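# Two-arm robot removes a pillowcase from a pillow

## Task

Get the pillowcase off the pillow so that both end up lying on the table with a visible space separating them. Slight overhang past the table edge is acceptable, and the emptied case may simply drop onto the table. Nothing may rely on the robot to stay in place at the end: the grippers must release everything and retreat clear.

## Robot and tools

Robot: two arms, left_arm and right_arm, each ending in a two-finger gripper. The names are labels only and do not mean image sides. The fingers extend along the gripper's +z axis and close along its y axis. The reported end_effector_position is the spot between the finger pads, roughly 1 cm short of the fingertips.

Frame: every pose is in one shared scene frame, in metres. The origin sits at table-top height, midway between the arms and about 5 to 10 cm in from the near table edge. +x points out across the table, +z points up, and left_arm is on the +y side. Orientations are quaternions written w first (qw, qx, qy, qz). Reported hand positions can be somewhat off, more so when an arm reaches far.

Row layout (used by both motion tools): one flat list of 16 numbers covering both arms, even if only one should move. Order: left x, y, z, qw, qx, qy, qz, opening, then right x, y, z, qw, qx, qy, qz, opening. Position and quaternion are absolute targets (poses) in the scene frame, not offsets. Opening runs from -1 (closed) to +1 (fully open, 0.094 m).

execute_actions(actions): a list of up to 15 actions, run in sequence. Each action is a table of up to 15 rows; each row lasts one control step of 1/30 s, and if fewer than 15 rows are given the last one is repeated to fill 15 steps. An empty list just returns the current state and images. For each gripper, a target more than 0.6 m away from where that gripper starts the action, measured along any of its own axes, gets that action refused for both arms. If any action is malformed, or the first fails this distance test against the latest reported state, nothing in the call runs. To hold an orientation steady, repeat the same quaternion you chose in every row rather than copying the reported one, which may have drifted.

move(target, speed, blocking): target is one 16-number row as above. Each gripper travels a straight line toward its pose; both arms finish at the same moment, in 0.5 to 10 s (longer paths are cut off at 10 s). speed is the path's top speed in m/s, 0.002 to 0.5, default 0.25; rotation is capped at twice that value in rad/s. Opening is applied when the move starts. The path ignores obstacles and the other arm, and the real gripper may lag, wander, or overshoot the speed, especially with a nearly straight arm. Faster contact hits harder; targets set deeper past a contact press harder. With blocking=false the result returns after 0.5 s while motion continues; until a result shows the move ended, further actions and moves are refused, so use wait or stop. The result adds a move: line giving the ending (done, off_target, moving, held, fault) and active limits, plus each gripper's distance from its pose. If only one arm is named, the other finished at rest. held means a check blocked the final step; limits=paced means the sent pose was clipped; limits=held means some steps were blocked en route, after which the arm may suddenly move fast.

wait(seconds): 0 to 10 s; each arm keeps its last command; returns early if a running move ends. stop(): brakes a running move, needing some stopping room; fingers continue. zoom_image(camera, region): enlarges region [x0, y0, x1, y1] (pixels, origin top-left, at most 504 by 504) of the newest image from cam_high, cam_low, cam_left_wrist or cam_right_wrist, all 504x504. finished_scene(scene): ends the given scene after the last command is held; irreversible, and the goal must already be met and stable.

Controller behaviour: each control step the commanded pose is clamped to within 70 mm and 16 degrees of the measured pose, then solved by damped inverse kinematics, favouring position over orientation. Distant targets thus take several actions, and after an action the arm stops at its last clamped pose, so keep sending the remainder. Joint friction may leave the gripper up to about 31 mm off target, and smaller commands may not move it. Elbows never fully straighten. Hand target lines show what each arm is being driven toward. A pose unreachable line means the clearance check altered or blocked that arm's command. An arm meant to stay still should receive its exact last reported pose and intended opening every call.

Gripping: grip_measured reports the finger opening on the command scale (the last joint value is the opening in metres); sensors may be off by about 1 mm per gripper. To hold something, command roughly 0.03 below grip_measured for a firm grip, less for a lighter one. Pad force tops out near 50 to 62 N and is weaker on material thinner than about 2 mm, like cloth; first contact may spike.

Hazards: the bar under the arm bases and the plate behind it can rise up to 3 cm above the table with no warning on contact. Keep the arms from striking or pushing each other. Avoid drops, slips, slams and forceful pushes. Holding loads heats motors: MOTOR HOT appears at 75 °C, at 90 °C that arm halts for 10 s, at 100 °C it goes limp and falls; these show as OVER-TEMPERATURE FAULT lines. FAULT lines may cut short waits, moves or actions. The simulation keeps running while you compose replies, holding the last command.

Each tool is called after "Emit:" as name(argument=value, ...) on one line, values as JSON.

## Session

Emit:
execute_actions(actions=[])

Scene clock: 0.00 s.
left_arm: end_effector_position=(+0.1201, -0.0707, +0.3386) grip_measured=+1.000 end_effector_quat_wxyz=(+0.338, +0.938, +0.051, -0.052) | right_arm: end_effector_position=(+0.4086, -0.2336, +0.1486) grip_measured=+1.000 end_effector_quat_wxyz=(+0.204, +0.585, +0.783, +0.052)
Joint positions: left_arm=[-1.153  1.743  2.091 -1.312  0.262  1.763  0.094] | right_arm=[ 0.105  1.732  1.466 -0.923  0.194  1.409  0.094]
Joint velocities: left_arm=[-0.002  0.002 -0.002  0.051 -0.022 -0.081  0.   ] | right_arm=[-0.017  0.002  0.007 -0.066 -0.037 -0.081  0.   ]
Motor temperatures (°C, as the motors report them): left_arm=[22 22 22 22 21 21] | right_arm=[21 22 22 22 23 24]
Hand target (left_arm): +0.120, -0.071, +0.339; +0.338, +0.938, +0.051, -0.052
Hand target (right_arm): +0.409, -0.234, +0.149; +0.204, +0.585, +0.783, +0.052

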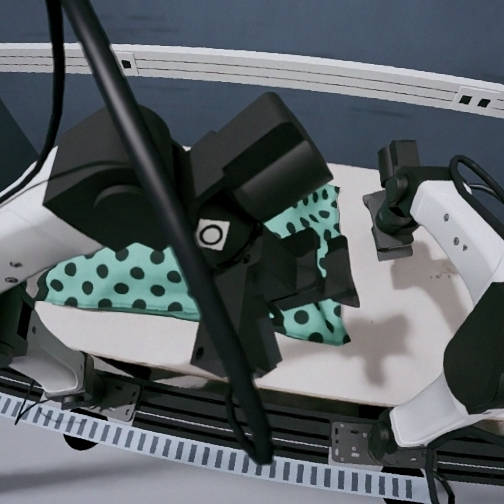

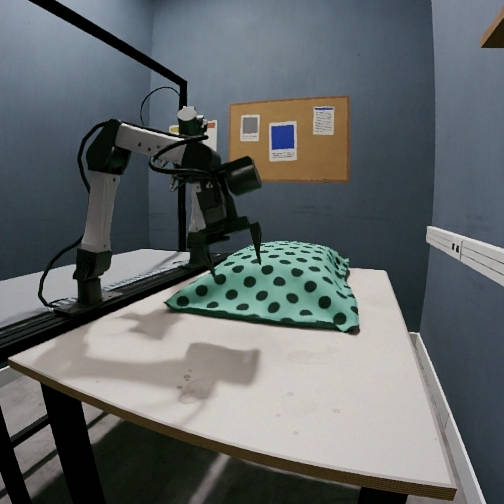

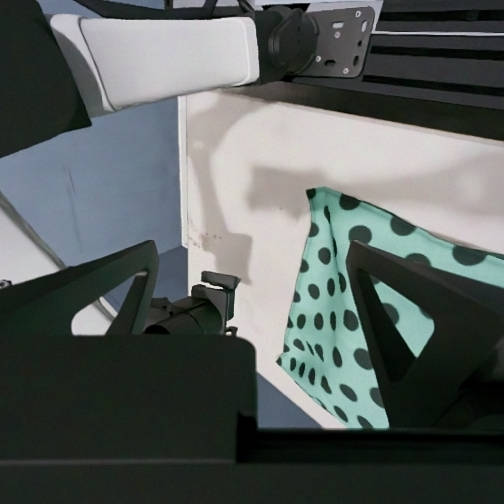

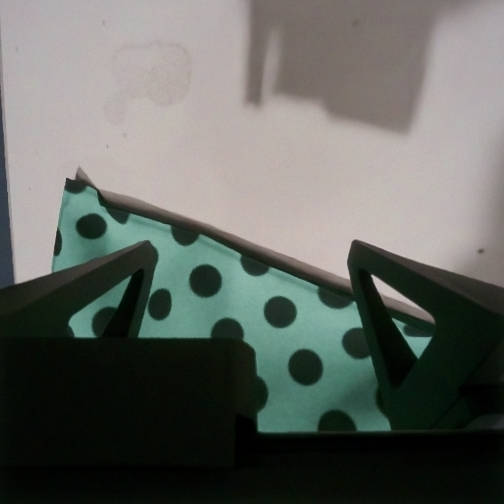

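Emit:
move(target=[0.12,0.30,0.36,0,1,0,0,1, 0.2,-0.42,0.25,0,0.707,0.707,0,1], speed=0.3)

Scene clock: 2.27 s.
left_arm: end_effector_position=(+0.1232, +0.2970, +0.3713) grip_measured=+1.000 end_effector_quat_wxyz=(+0.291, +0.865, +0.154, +0.380) | right_arm: end_effector_position=(+0.2018, -0.4198, +0.2450) grip_measured=+1.000 end_effector_quat_wxyz=(+0.087, +0.705, +0.704, +0.005)
Joint positions: left_arm=[-0.924  0.626  1.552 -1.557 -0.436  2.073  0.094] | right_arm=[-0.744  1.418  1.581 -1.568 -0.024  0.885  0.094]
Joint velocities: left_arm=[-0.002 -0.002  0.007  0.022  0.007 -0.081  0.   ] | right_arm=[-0.002 -0.002 -0.007  0.022  0.022 -0.066  0.   ]
Motor temperatures (°C, as the motors report them): left_arm=[22 22 22 22 21 21] | right_arm=[21 22 22 22 23 24]
Hand target (left_arm): +0.124, +0.298, +0.366; +0.278, +0.868, +0.155, +0.380
Hand target (right_arm): +0.200, -0.419, +0.248; +0.089, +0.704, +0.704, +0.009
Off the commanded pose (left_arm): 0.012 m, 60 deg; orientation clipped at the last step of the last action.
Off the commanded pose (right_arm): 0.005 m, 10 deg.
joint sent to its limit (left arm) — the command would take joint 4 (wrist pitch) past its lower limit and joint 6 (wrist roll) past its upper limit, so those joints were sent only as far as their limits.
joint sent to its limit (right arm) — the command would take joint 4 (wrist pitch) past its lower limit, so that joint was sent only as far as its limit.
move: off_target (left_arm, right_arm); limits=paced

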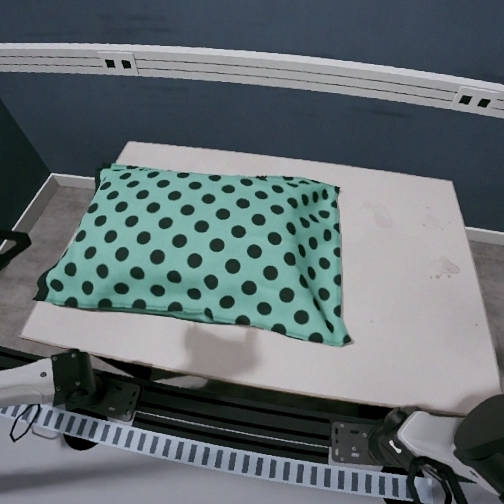

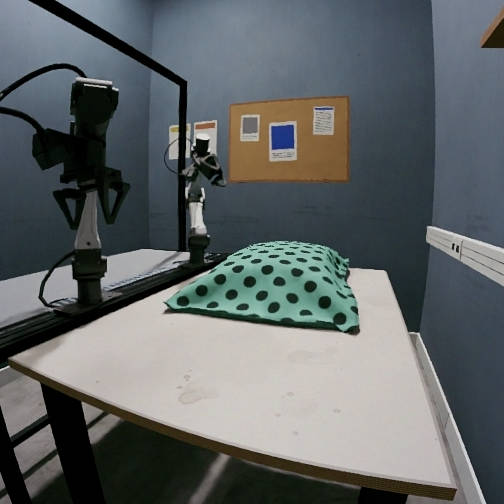

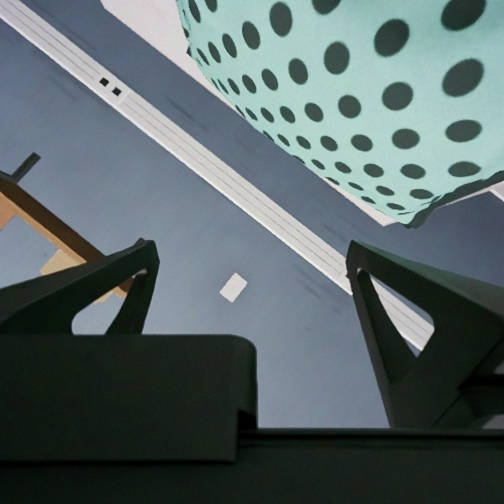

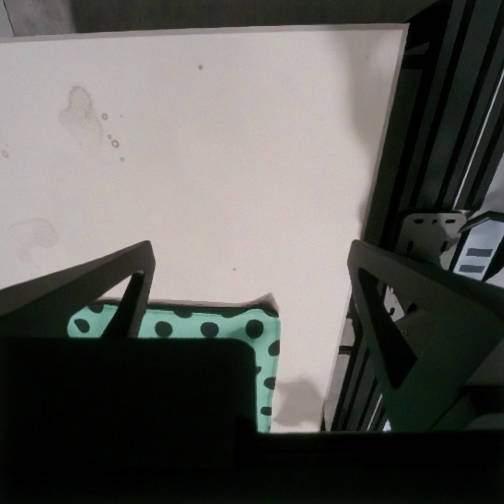

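Emit:
zoom_image(camera="cam_high", region=[0,130,200,330])

Emit:
zoom_image(camera="cam_high", region=[220,150,420,350])

Emit:
zoom_image(camera="cam_low", region=[150,200,400,380])

Region (0, 130, 200, 330) of cam_high's 504x504 image, scaled by 2.520, with more detail than that image has.

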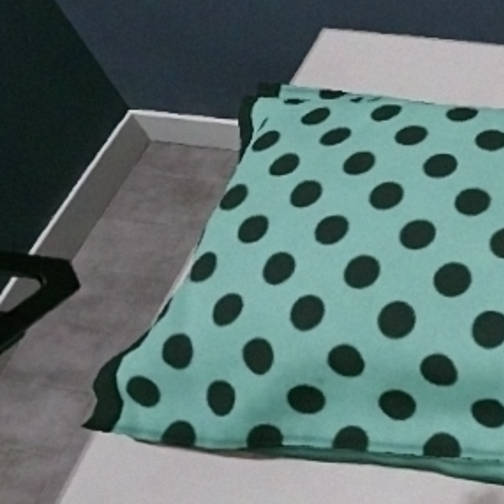

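Region (220, 150, 420, 350) of cam_high's 504x504 image, scaled by 2.520, with more detail than that image has.

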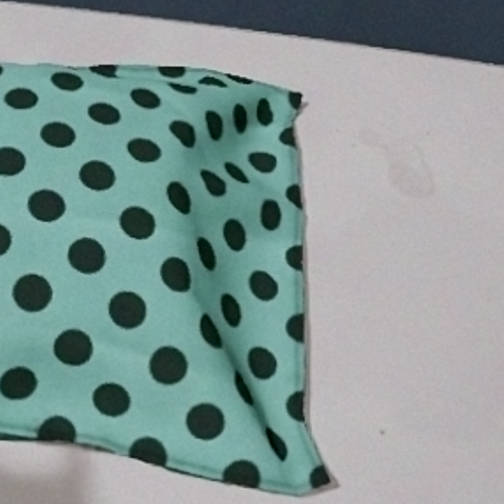

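Region (150, 200, 400, 380) of cam_low's 504x504 image, scaled by 2.016, with more detail than that image has; it fills the top 363 rows of this view, and the rest is white.

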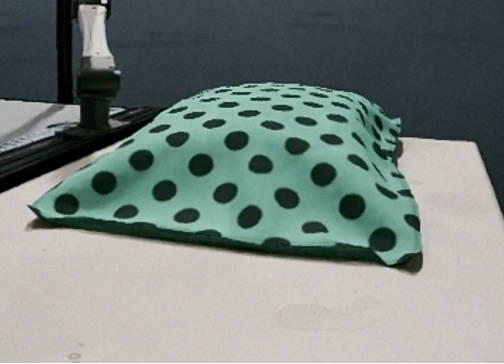

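Emit:
move(target=[0.3,0.62,0.2,0.271,0.653,0.653,-0.271,1, 0.2,-0.42,0.25,0.087,0.705,0.704,0,1], speed=0.3)

Scene clock: 8.03 s.
left_arm: end_effector_position=(+0.3344, +0.6635, +0.2597) grip_measured=+1.000 end_effector_quat_wxyz=(+0.700, +0.348, +0.618, +0.081) | right_arm: end_effector_position=(+0.2016, -0.4200, +0.2450) grip_measured=+1.000 end_effector_quat_wxyz=(+0.087, +0.704, +0.705, +0.005)
Joint positions: left_arm=[-1.92   0.024  2.55  -1.555 -1.563  1.649  0.094] | right_arm=[-0.744  1.418  1.581 -1.568 -0.022  0.884  0.094]
Joint velocities: left_arm=[-0.012 -0.012 -0.012  0.007 -0.037 -0.007  0.   ] | right_arm=[ 0.007 -0.002 -0.027  0.037  0.037  0.051  0.   ]
Motor temperatures (°C, as the motors report them): left_arm=[22 23 22 23 21 21] | right_arm=[21 23 24 23 23 24]
Hand target (left_arm): +0.337, +0.665, +0.253; +0.701, +0.345, +0.620, +0.075
Hand target (right_arm): +0.200, -0.420, +0.250; +0.092, +0.705, +0.704, +0.001
Off the commanded pose (left_arm): 0.081 m, 74 deg; orientation clipped at the last step of the last action.
Off the commanded pose (right_arm): 0.005 m, 1 deg.
joint sent to its limit (left arm) — the command would take joint 5 (wrist yaw) past its lower limit, so that joint was sent only as far as its limit.
joint sent to its limit (right arm) — the command would take joint 4 (wrist pitch) past its lower limit, so that joint was sent only as far as its limit.
move: off_target (left_arm); limits=paced

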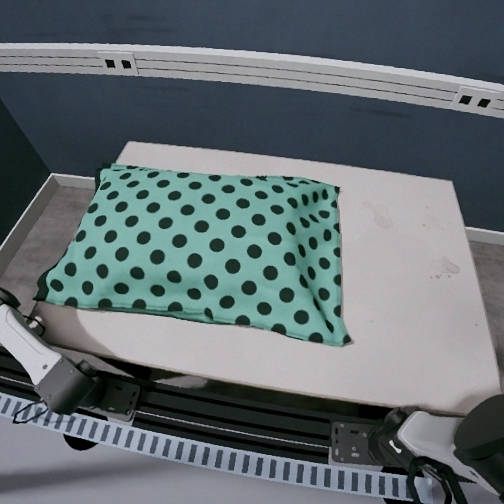

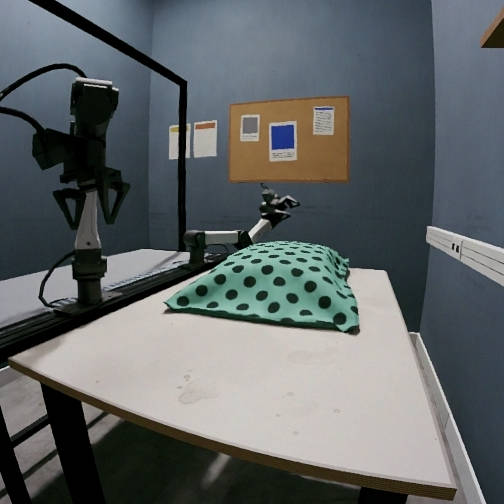

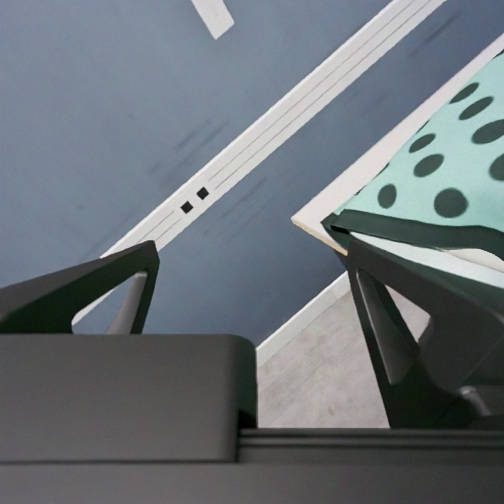

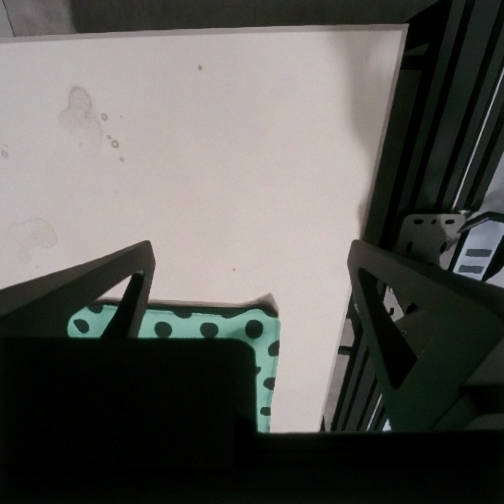

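Emit:
move(target=[0.05,0.02,0.36,0,1,0,0,1, 0.2,-0.42,0.25,0.087,0.705,0.704,0,1], speed=0.3)

Emit:
move(target=[0.35,0.2,0.3,0,0.707,0.707,0,1, 0.2,-0.42,0.25,0.087,0.705,0.704,0,1], speed=0.3)

Scene clock: 13.83 s.
left_arm: end_effector_position=(+0.0478, +0.0226, +0.3371) grip_measured=+1.000 end_effector_quat_wxyz=(+0.244, +0.969, +0.014, +0.031) | right_arm: end_effector_position=(+0.2016, -0.4199, +0.2450) grip_measured=+1.000 end_effector_quat_wxyz=(+0.086, +0.704, +0.705, +0.005)
Joint positions: left_arm=[-1.437  1.512  1.957 -1.558 -0.054  1.654  0.094] | right_arm=[-0.744  1.418  1.581 -1.568 -0.022  0.884  0.094]
Joint velocities: left_arm=[ 0.022 -0.012 -0.002 -0.066  0.007  0.11   0.   ] | right_arm=[-0.002  0.012 -0.007 -0.007  0.022 -0.037  0.   ]
Motor temperatures (°C, as the motors report them): left_arm=[22 25 23 24 21 21] | right_arm=[21 23 25 23 23 24]
Hand target (left_arm): +0.048, +0.020, +0.340; +0.248, +0.968, +0.011, +0.026
Hand target (right_arm): +0.200, -0.420, +0.250; +0.092, +0.705, +0.704, +0.001
Off the commanded pose (left_arm): 0.023 m, 29 deg; orientation clipped at the last step of the last action.
Off the commanded pose (right_arm): 0.005 m, 1 deg.
joint sent to its limit (left arm) — the command would take joint 4 (wrist pitch) past its lower limit, so that joint was sent only as far as its limit.
joint sent to its limit (right arm) — the command would take joint 4 (wrist pitch) past its lower limit, so that joint was sent only as far as its limit.
move: off_target (left_arm); limits=paced

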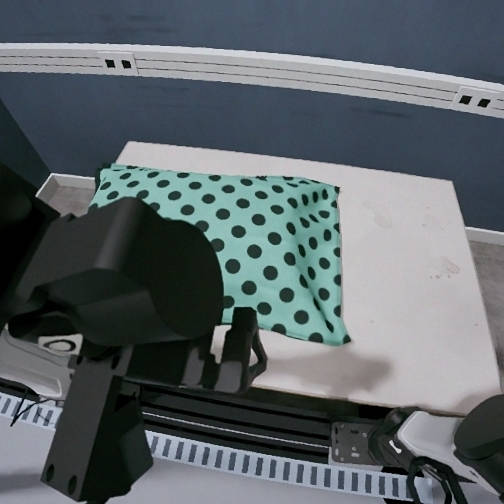

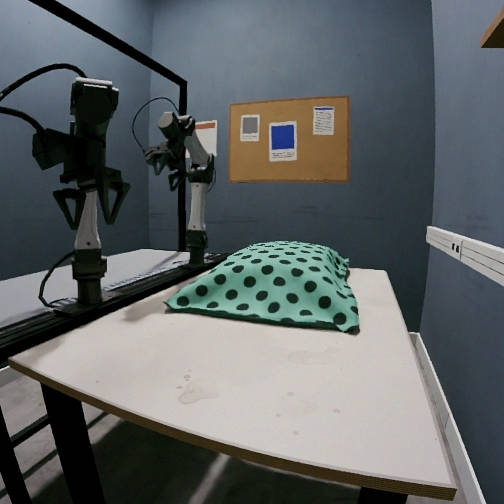

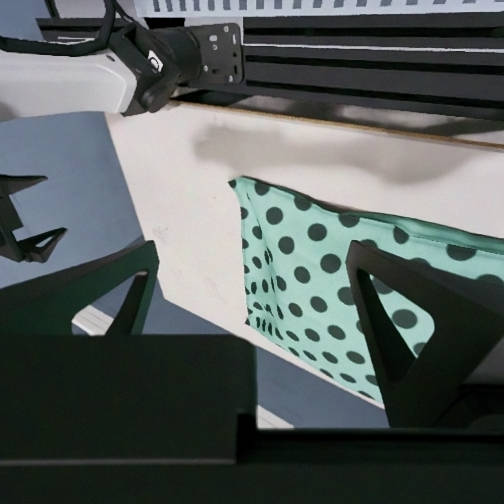

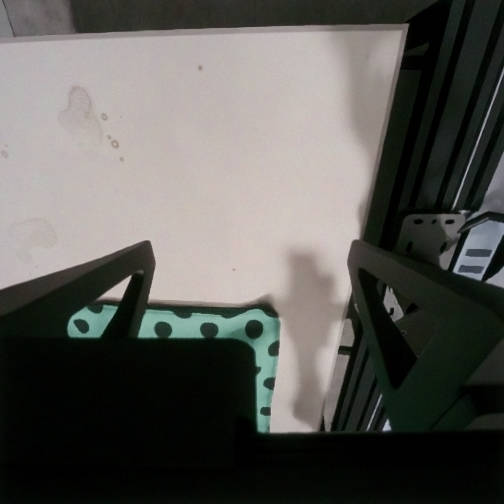

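Scene clock: 17.10 s.
left_arm: end_effector_position=(+0.3526, +0.2014, +0.2934) grip_measured=+1.000 end_effector_quat_wxyz=(+0.169, +0.700, +0.691, +0.070) | right_arm: end_effector_position=(+0.2016, -0.4199, +0.2450) grip_measured=+1.000 end_effector_quat_wxyz=(+0.086, +0.704, +0.705, +0.005)
Joint positions: left_arm=[-0.326  1.75   2.119 -1.558 -0.036  1.231  0.094] | right_arm=[-0.744  1.418  1.581 -1.568 -0.022  0.884  0.094]
Joint velocities: left_arm=[-0.002  0.002 -0.002  0.007 -0.007 -0.037  0.   ] | right_arm=[-0.022 -0.017  0.012 -0.081 -0.007 -0.007  0.   ]
Motor temperatures (°C, as the motors report them): left_arm=[22 25 23 24 21 21] | right_arm=[21 24 25 23 23 24]
Hand target (left_arm): +0.355, +0.201, +0.298; +0.176, +0.694, +0.694, +0.073
Hand target (right_arm): +0.200, -0.420, +0.250; +0.092, +0.705, +0.704, +0.001
Off the commanded pose (left_arm): 0.007 m, 21 deg; orientation clipped at the last step of the last action.
Off the commanded pose (right_arm): 0.005 m, 1 deg.
joint sent to its limit (left arm) — the command would take joint 4 (wrist pitch) past its lower limit, so that joint was sent only as far as its limit.
joint sent to its limit (right arm) — the command would take joint 4 (wrist pitch) past its lower limit, so that joint was sent only as far as its limit.
move: off_target (left_arm); limits=paced

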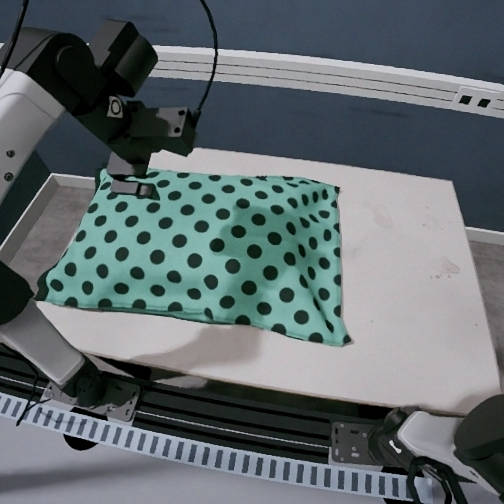

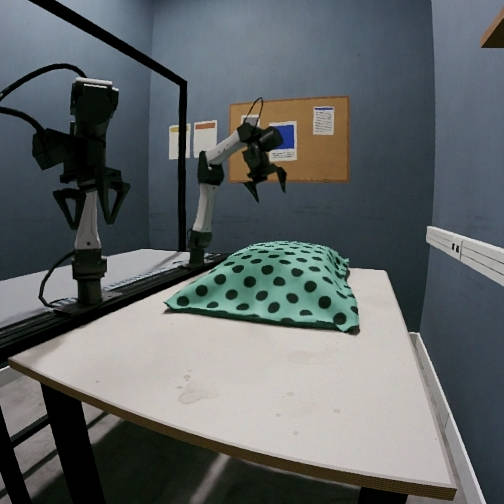

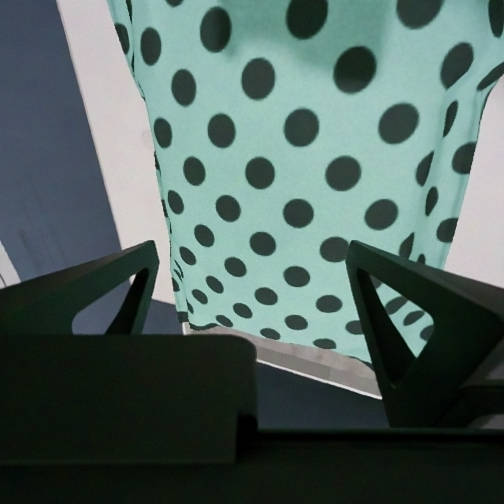

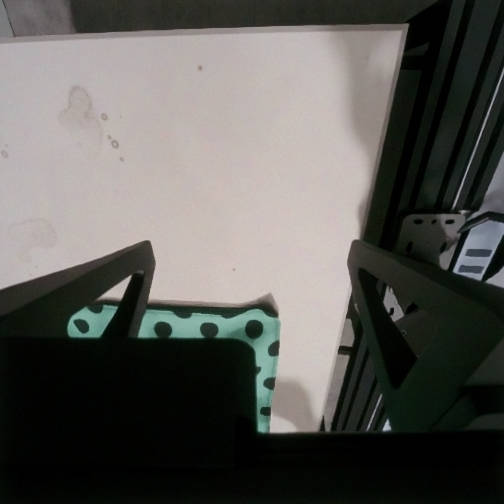

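Emit:
move(target=[0.32,0.52,0.2,0,0.707,0.707,0,1, 0.25,-0.40,0.15,0,0.707,0.707,0,1], speed=0.3)

Emit:
move(target=[0.32,0.55,0.12,0.271,0.653,0.653,-0.271,1, 0.25,-0.40,0.15,0,0.707,0.707,0,1], speed=0.2)

Scene clock: 19.43 s.
left_arm: end_effector_position=(+0.3186, +0.5228, +0.1908) grip_measured=+1.000 end_effector_quat_wxyz=(+0.007, +0.684, +0.729, +0.027) | right_arm: end_effector_position=(+0.2487, -0.4034, +0.1558) grip_measured=+1.000 end_effector_quat_wxyz=(+0.004, +0.707, +0.707, -0.001)
Joint positions: left_arm=[ 0.603  1.901  1.986 -1.551 -0.019  2.069  0.094] | right_arm=[-0.584  1.603  1.408 -1.371 -0.026  1.04   0.094]
Joint velocities: left_arm=[-0.002  0.002 -0.012 -0.022 -0.007  0.007  0.   ] | right_arm=[ 0.012  0.007 -0.002 -0.007 -0.007  0.051  0.   ]
Motor temperatures (°C, as the motors report them): left_arm=[22 25 24 24 21 21] | right_arm=[21 24 25 23 23 24]
Hand target (left_arm): +0.320, +0.523, +0.199; +0.007, +0.689, +0.723, +0.038
Hand target (right_arm): +0.251, -0.401, +0.150; -0.001, +0.707, +0.707, +0.001
Off the commanded pose (left_arm): 0.010 m, 5 deg.
Off the commanded pose (right_arm): 0.007 m, 1 deg.
joint sent to its limit (left arm) — the command would take joint 4 (wrist pitch) past its lower limit and joint 6 (wrist roll) past its upper limit, so those joints were sent only as far as their limits.
move: off_target (left_arm)

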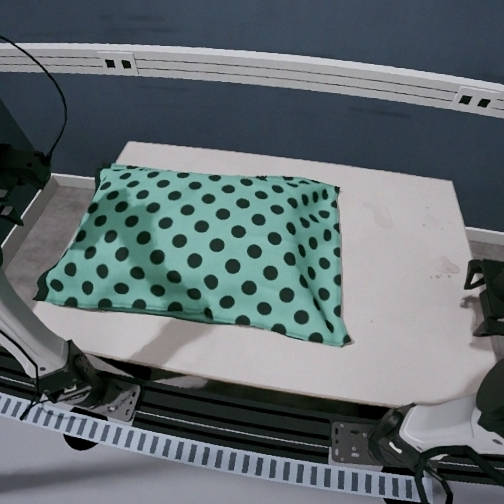

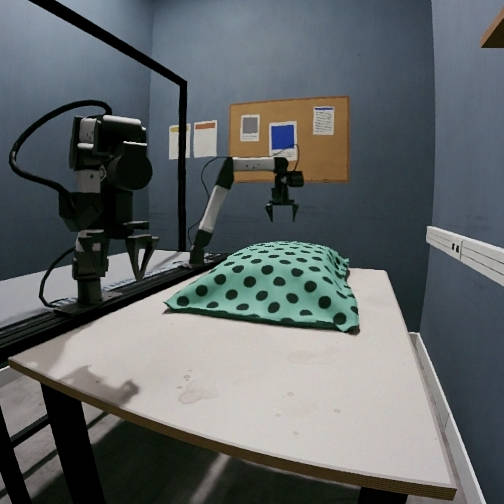

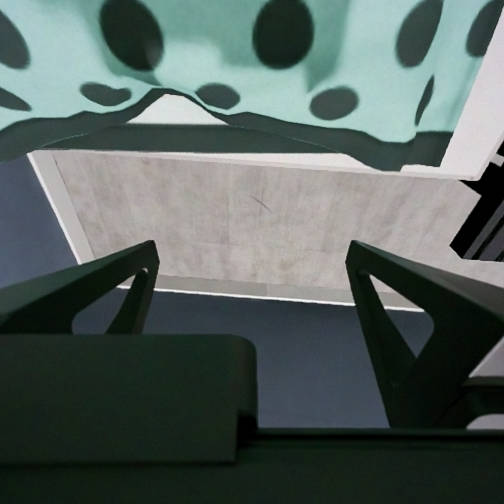

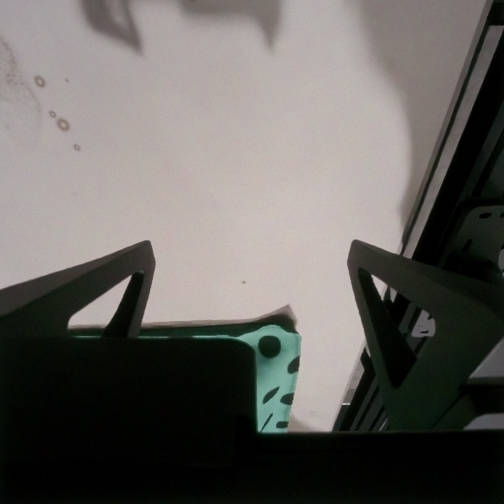

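Scene clock: 22.13 s.
left_arm: end_effector_position=(+0.3204, +0.5497, +0.1205) grip_measured=+1.000 end_effector_quat_wxyz=(+0.213, +0.550, +0.798, -0.119) | right_arm: end_effector_position=(+0.2493, -0.4038, +0.1558) grip_measured=+1.000 end_effector_quat_wxyz=(+0.006, +0.708, +0.706, -0.001)
Joint positions: left_arm=[ 0.865  2.142  1.986 -1.551  0.453  2.071  0.094] | right_arm=[-0.584  1.603  1.408 -1.368 -0.026  1.043  0.094]
Joint velocities: left_arm=[ 0.007 -0.012  0.007 -0.066  0.022 -0.007  0.   ] | right_arm=[-0.012 -0.007  0.002  0.037 -0.022 -0.037  0.   ]
Motor temperatures (°C, as the motors report them): left_arm=[22 26 24 23 21 21] | right_arm=[21 24 25 23 23 24]
Hand target (left_arm): +0.319, +0.549, +0.120; +0.220, +0.547, +0.798, -0.125
Hand target (right_arm): +0.250, -0.400, +0.150; -0.000, +0.707, +0.707, +0.000
Off the commanded pose (left_arm): 0.001 m, 28 deg; orientation clipped at the last step of the last action.
Off the commanded pose (right_arm): 0.007 m, 1 deg.
joint sent to its limit (left arm) — the command would take joint 4 (wrist pitch) past its lower limit and joint 6 (wrist roll) past its upper limit, so those joints were sent only as far as their limits.
move: off_target (left_arm); limits=paced

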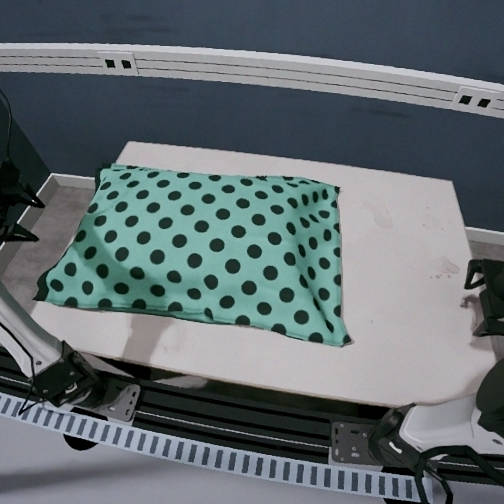

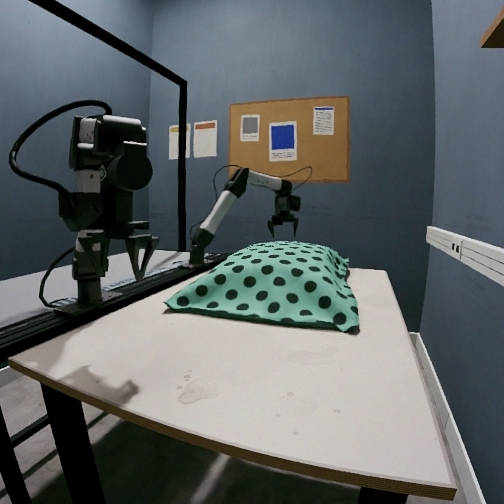

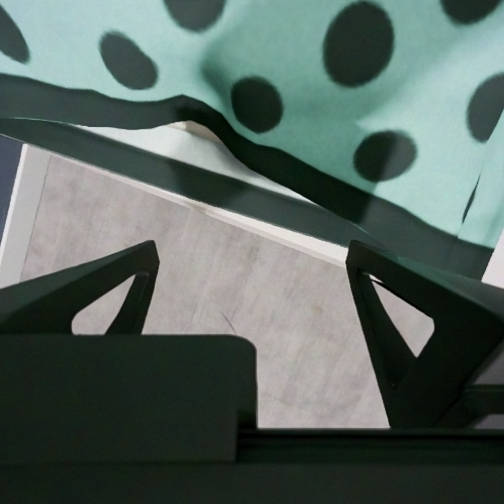

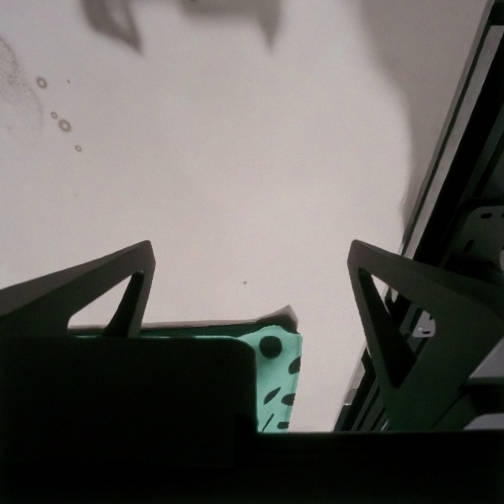

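Emit:
move(target=[0.30,0.53,0.14,0,0,0.954,-0.301,1, 0.25,-0.40,0.15,0,0.707,0.707,0,1], speed=0.2)

Scene clock: 27.47 s.
left_arm: end_effector_position=(+0.3043, +0.5346, +0.1336) grip_measured=+1.000 end_effector_quat_wxyz=(+0.089, -0.020, +0.974, -0.208) | right_arm: end_effector_position=(+0.2493, -0.4038, +0.1558) grip_measured=+1.000 end_effector_quat_wxyz=(+0.006, +0.708, +0.706, -0.001)
Joint positions: left_arm=[ 0.852  2.042  1.893 -1.551  0.414  0.805  0.094] | right_arm=[-0.584  1.603  1.408 -1.368 -0.026  1.043  0.094]
Joint velocities: left_arm=[ 0.012  0.002 -0.002 -0.022 -0.007 -0.022  0.   ] | right_arm=[ 0.007  0.002 -0.012  0.007  0.007  0.007  0.   ]
Motor temperatures (°C, as the motors report them): left_arm=[22 28 24 23 21 21] | right_arm=[21 25 26 23 23 24]
Hand target (left_arm): +0.300, +0.530, +0.140; +0.092, -0.028, +0.972, -0.212
Hand target (right_arm): +0.250, -0.400, +0.150; -0.000, +0.707, +0.707, +0.000
Off the commanded pose (left_arm): 0.009 m, 15 deg.
Off the commanded pose (right_arm): 0.007 m, 1 deg.
joint sent to its limit (left arm) — the command would take joint 4 (wrist pitch) past its lower limit, so that joint was sent only as far as its limit.
move: off_target (left_arm)

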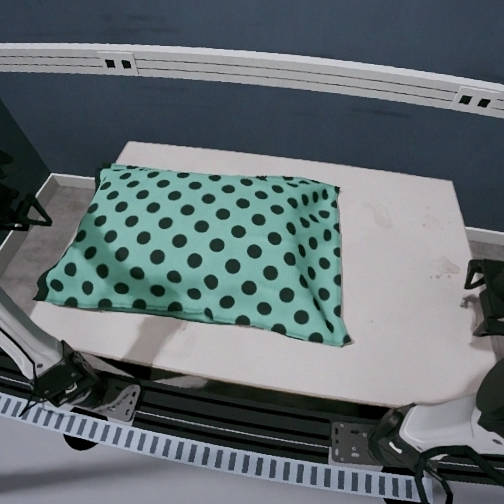

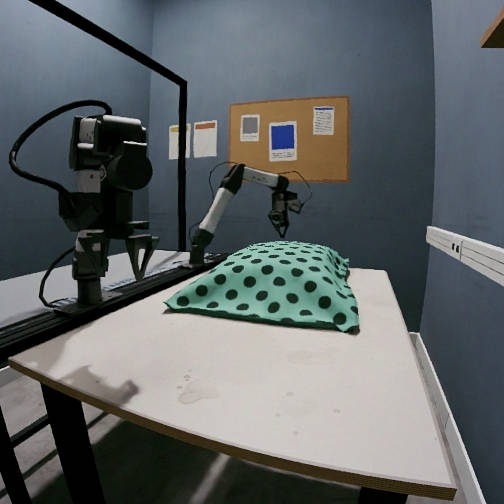

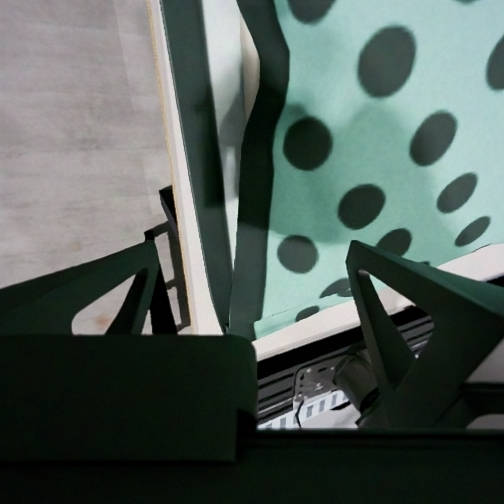

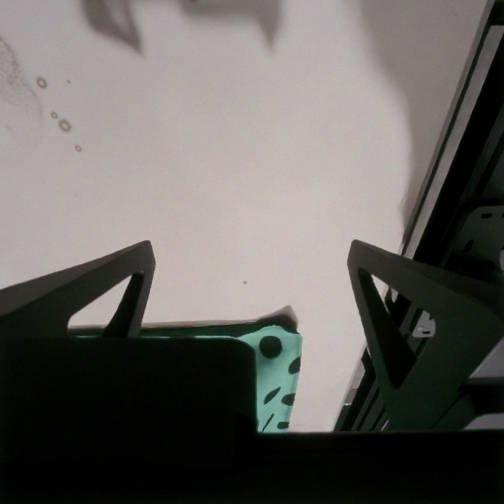

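Emit:
move(target=[0.30,0.53,0.14,0.089,-0.02,0.974,-0.208,1, 0.33,-0.22,0.12,0,0,1,0,1], speed=0.25)

Scene clock: 31.73 s.
left_arm: end_effector_position=(+0.3044, +0.5345, +0.1336) grip_measured=+1.000 end_effector_quat_wxyz=(+0.089, -0.021, +0.974, -0.208) | right_arm: end_effector_position=(+0.3236, -0.2236, +0.1189) grip_measured=+1.000 end_effector_quat_wxyz=(-0.008, +0.008, +1.000, -0.001)
Joint positions: left_arm=[ 0.852  2.042  1.893 -1.551  0.415  0.803  0.094] | right_arm=[ 0.063  1.767  1.469 -1.273 -0.026  0.131  0.094]
Joint velocities: left_arm=[-0.012  0.002  0.017  0.022  0.007 -0.051  0.   ] | right_arm=[-0.002  0.007  0.012 -0.022 -0.037 -0.037  0.   ]
Motor temperatures (°C, as the motors report them): left_arm=[22 30 25 23 21 21] | right_arm=[21 25 26 23 23 24]
Hand target (left_arm): +0.300, +0.530, +0.140; +0.090, -0.020, +0.974, -0.207
Hand target (right_arm): +0.330, -0.220, +0.120; -0.002, +0.000, +1.000, +0.003
Off the commanded pose (left_arm): 0.009 m, 0 deg.
Off the commanded pose (right_arm): 0.007 m, 1 deg.
joint sent to its limit (left arm) — the command would take joint 4 (wrist pitch) past its lower limit, so that joint was sent only as far as its limit.
move: done

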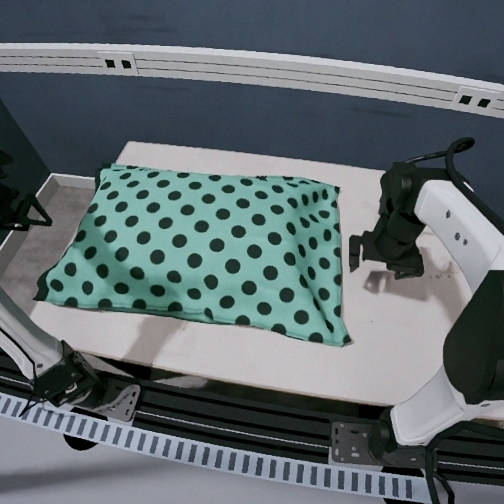

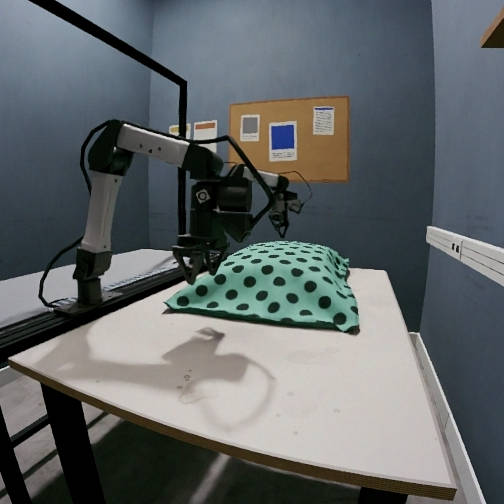

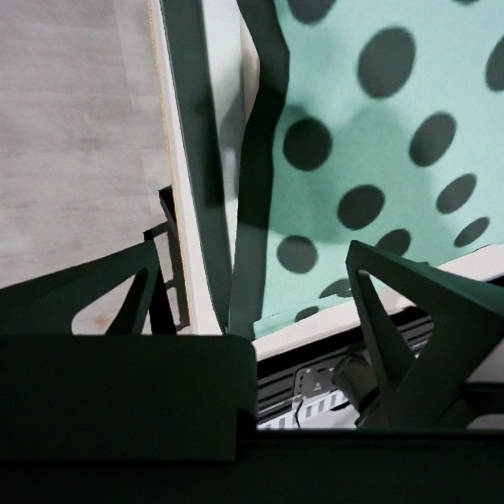

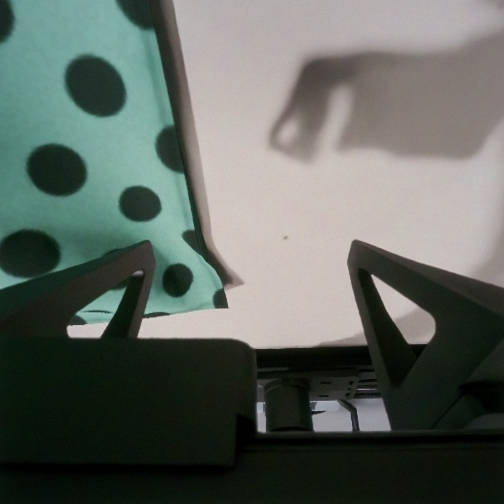

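Emit:
move(target=[0.30,0.53,0.14,0.089,-0.02,0.974,-0.208,1, 0.33,-0.17,0.07,0,0,1,0,1], speed=0.15)

Scene clock: 33.00 s.
left_arm: end_effector_position=(+0.3044, +0.5345, +0.1336) grip_measured=+1.000 end_effector_quat_wxyz=(+0.089, -0.021, +0.974, -0.208) | right_arm: end_effector_position=(+0.3327, -0.1700, +0.0752) grip_measured=+1.000 end_effector_quat_wxyz=(+0.004, -0.003, +1.000, +0.003)
Joint positions: left_arm=[ 0.852  2.042  1.893 -1.551  0.415  0.803  0.094] | right_arm=[ 0.219  1.84   1.391 -1.093 -0.026  0.266  0.094]
Joint velocities: left_arm=[-0.012  0.002  0.007  0.066 -0.051  0.022  0.   ] | right_arm=[-0.012 -0.012 -0.007 -0.051  0.007 -0.066  0.   ]
Motor temperatures (°C, as the motors report them): left_arm=[22 30 25 23 21 21] | right_arm=[21 25 26 23 23 24]
Hand target (left_arm): +0.300, +0.530, +0.140; +0.090, -0.020, +0.974, -0.207
Hand target (right_arm): +0.330, -0.170, +0.070; -0.001, -0.000, +1.000, +0.000
Off the commanded pose (left_arm): 0.009 m, 0 deg.
Off the commanded pose (right_arm): 0.006 m, 1 deg.
joint sent to its limit (left arm) — the command would take joint 4 (wrist pitch) past its lower limit, so that joint was sent only as far as its limit.
move: done

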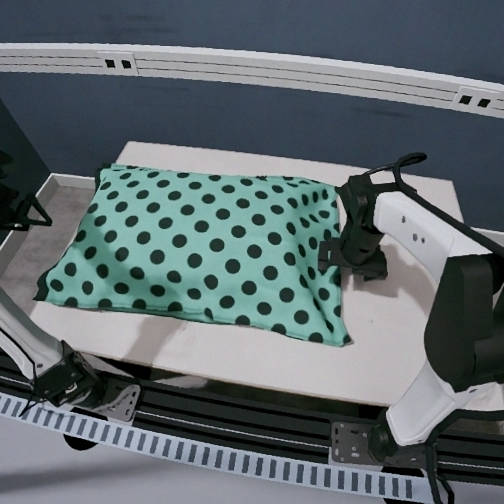

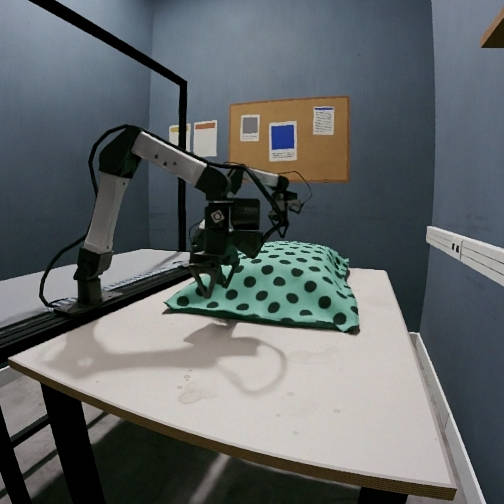

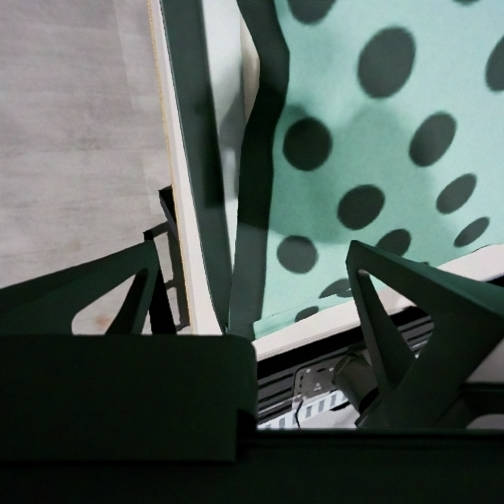

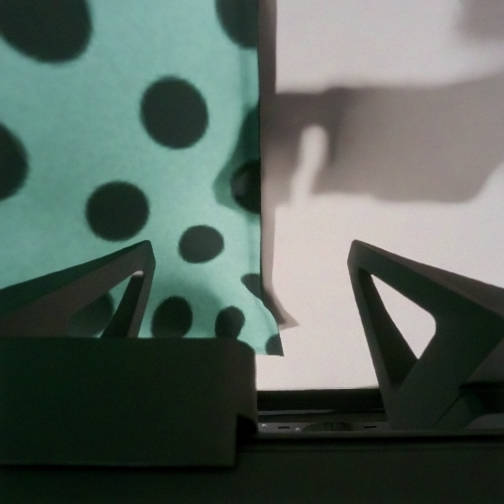

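Emit:
move(target=[0.30,0.53,0.14,0.089,-0.02,0.974,-0.208,1, 0.33,-0.165,0.065,0,0,1,0,0.0], speed=0.1)

Emit:
move(target=[0.30,0.53,0.14,0.089,-0.02,0.974,-0.208,1, 0.33,-0.165,0.015,0,0,1,0,0.0], speed=0.06)

Scene clock: 33.93 s.
left_arm: end_effector_position=(+0.3044, +0.5345, +0.1336) grip_measured=+1.000 end_effector_quat_wxyz=(+0.089, -0.021, +0.974, -0.208) | right_arm: end_effector_position=(+0.3362, -0.1652, +0.0752) grip_measured=+0.002 end_effector_quat_wxyz=(+0.013, -0.001, +1.000, +0.005)
Joint positions: left_arm=[ 0.852  2.042  1.893 -1.551  0.415  0.803  0.094] | right_arm=[ 0.229  1.84   1.391 -1.074 -0.026  0.282  0.047]
Joint velocities: left_arm=[ 0.007  0.012 -0.022 -0.007  0.007  0.022  0.   ] | right_arm=[-0.012  0.002  0.017 -0.022 -0.051  0.022 -0.   ]
Motor temperatures (°C, as the motors report them): left_arm=[22 31 25 23 21 21] | right_arm=[21 26 26 23 23 24]
Hand target (left_arm): +0.300, +0.530, +0.140; +0.090, -0.020, +0.974, -0.207
Hand target (right_arm): +0.330, -0.165, +0.065; -0.000, +0.000, +1.000, +0.000
Off the commanded pose (left_arm): 0.009 m, 0 deg.
Off the commanded pose (right_arm): 0.012 m, 2 deg.
joint sent to its limit (left arm) — the command would take joint 4 (wrist pitch) past its lower limit, so that joint was sent only as far as its limit.
move: off_target (right_arm)

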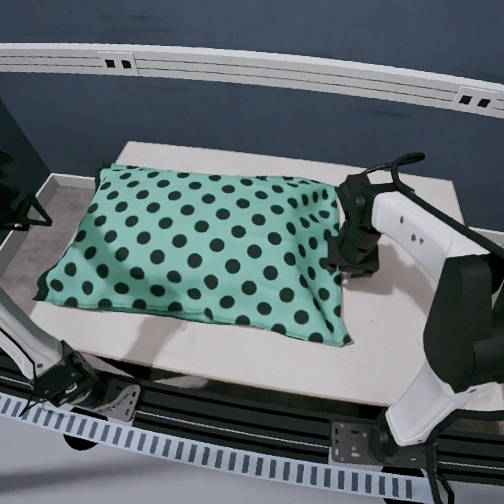

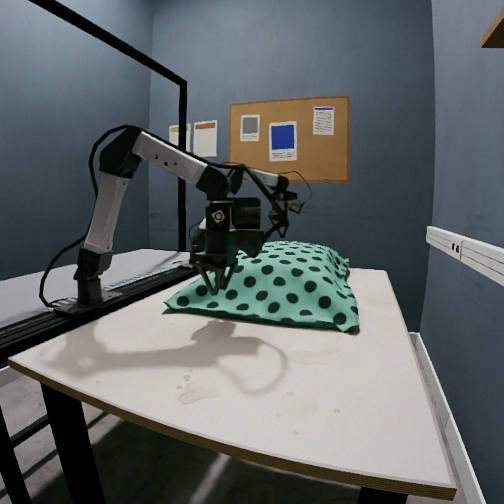

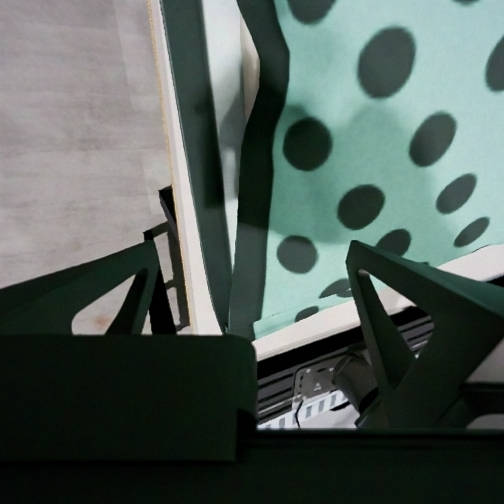

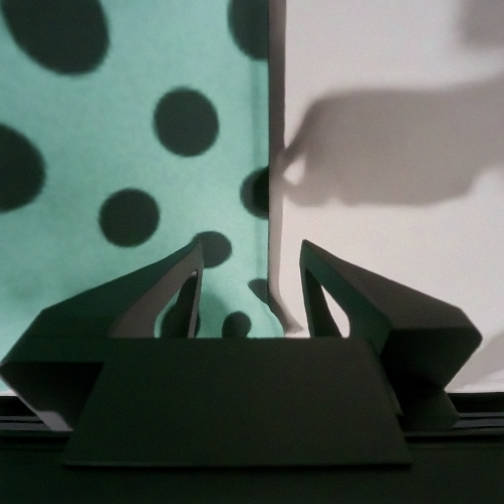

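Scene clock: 35.40 s.
left_arm: end_effector_position=(+0.3044, +0.5345, +0.1336) grip_measured=+1.000 end_effector_quat_wxyz=(+0.089, -0.021, +0.974, -0.208) | right_arm: end_effector_position=(+0.3351, -0.1667, +0.0210) grip_measured=+0.002 end_effector_quat_wxyz=(+0.006, +0.002, +1.000, +0.003)
Joint positions: left_arm=[ 0.852  2.042  1.893 -1.551  0.415  0.803  0.094] | right_arm=[ 0.229  1.914  1.263 -0.887 -0.026  0.286  0.047]
Joint velocities: left_arm=[ 0.007 -0.007  0.007 -0.007  0.051 -0.051  0.   ] | right_arm=[-0.002  0.012 -0.007 -0.007 -0.037  0.007 -0.001]
Motor temperatures (°C, as the motors report them): left_arm=[22 31 25 23 21 21] | right_arm=[21 26 26 23 23 24]
Hand target (left_arm): +0.300, +0.530, +0.140; +0.090, -0.020, +0.974, -0.207
Hand target (right_arm): +0.331, -0.165, +0.015; -0.000, +0.000, +1.000, +0.000
Off the commanded pose (left_arm): 0.009 m, 0 deg.
Off the commanded pose (right_arm): 0.008 m, 1 deg.
joint sent to its limit (left arm) — the command would take joint 4 (wrist pitch) past its lower limit, so that joint was sent only as far as its limit.
move: done

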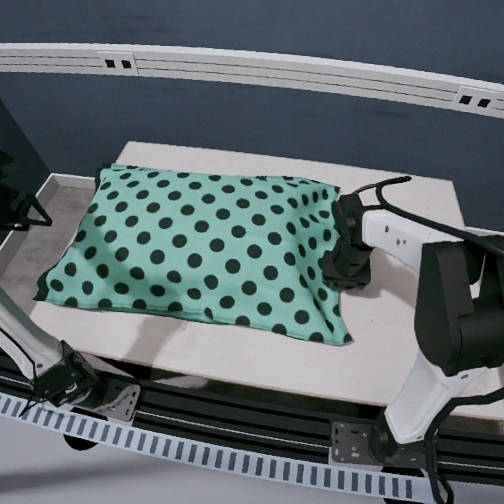

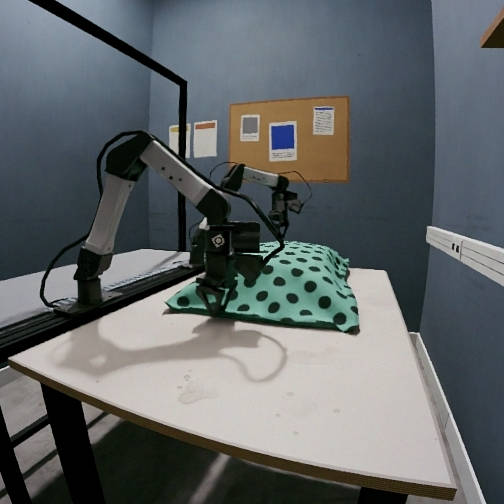

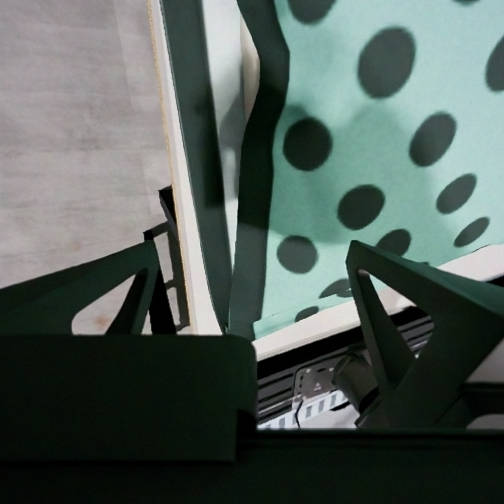

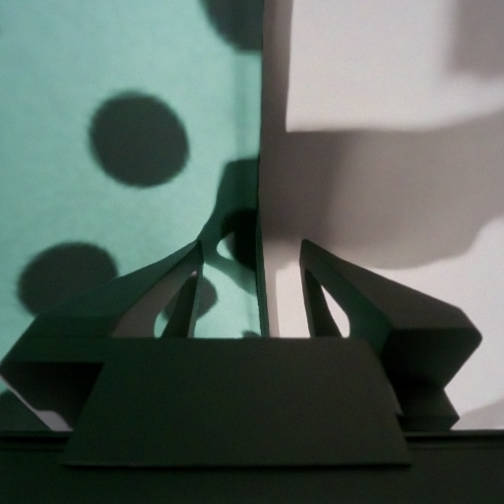

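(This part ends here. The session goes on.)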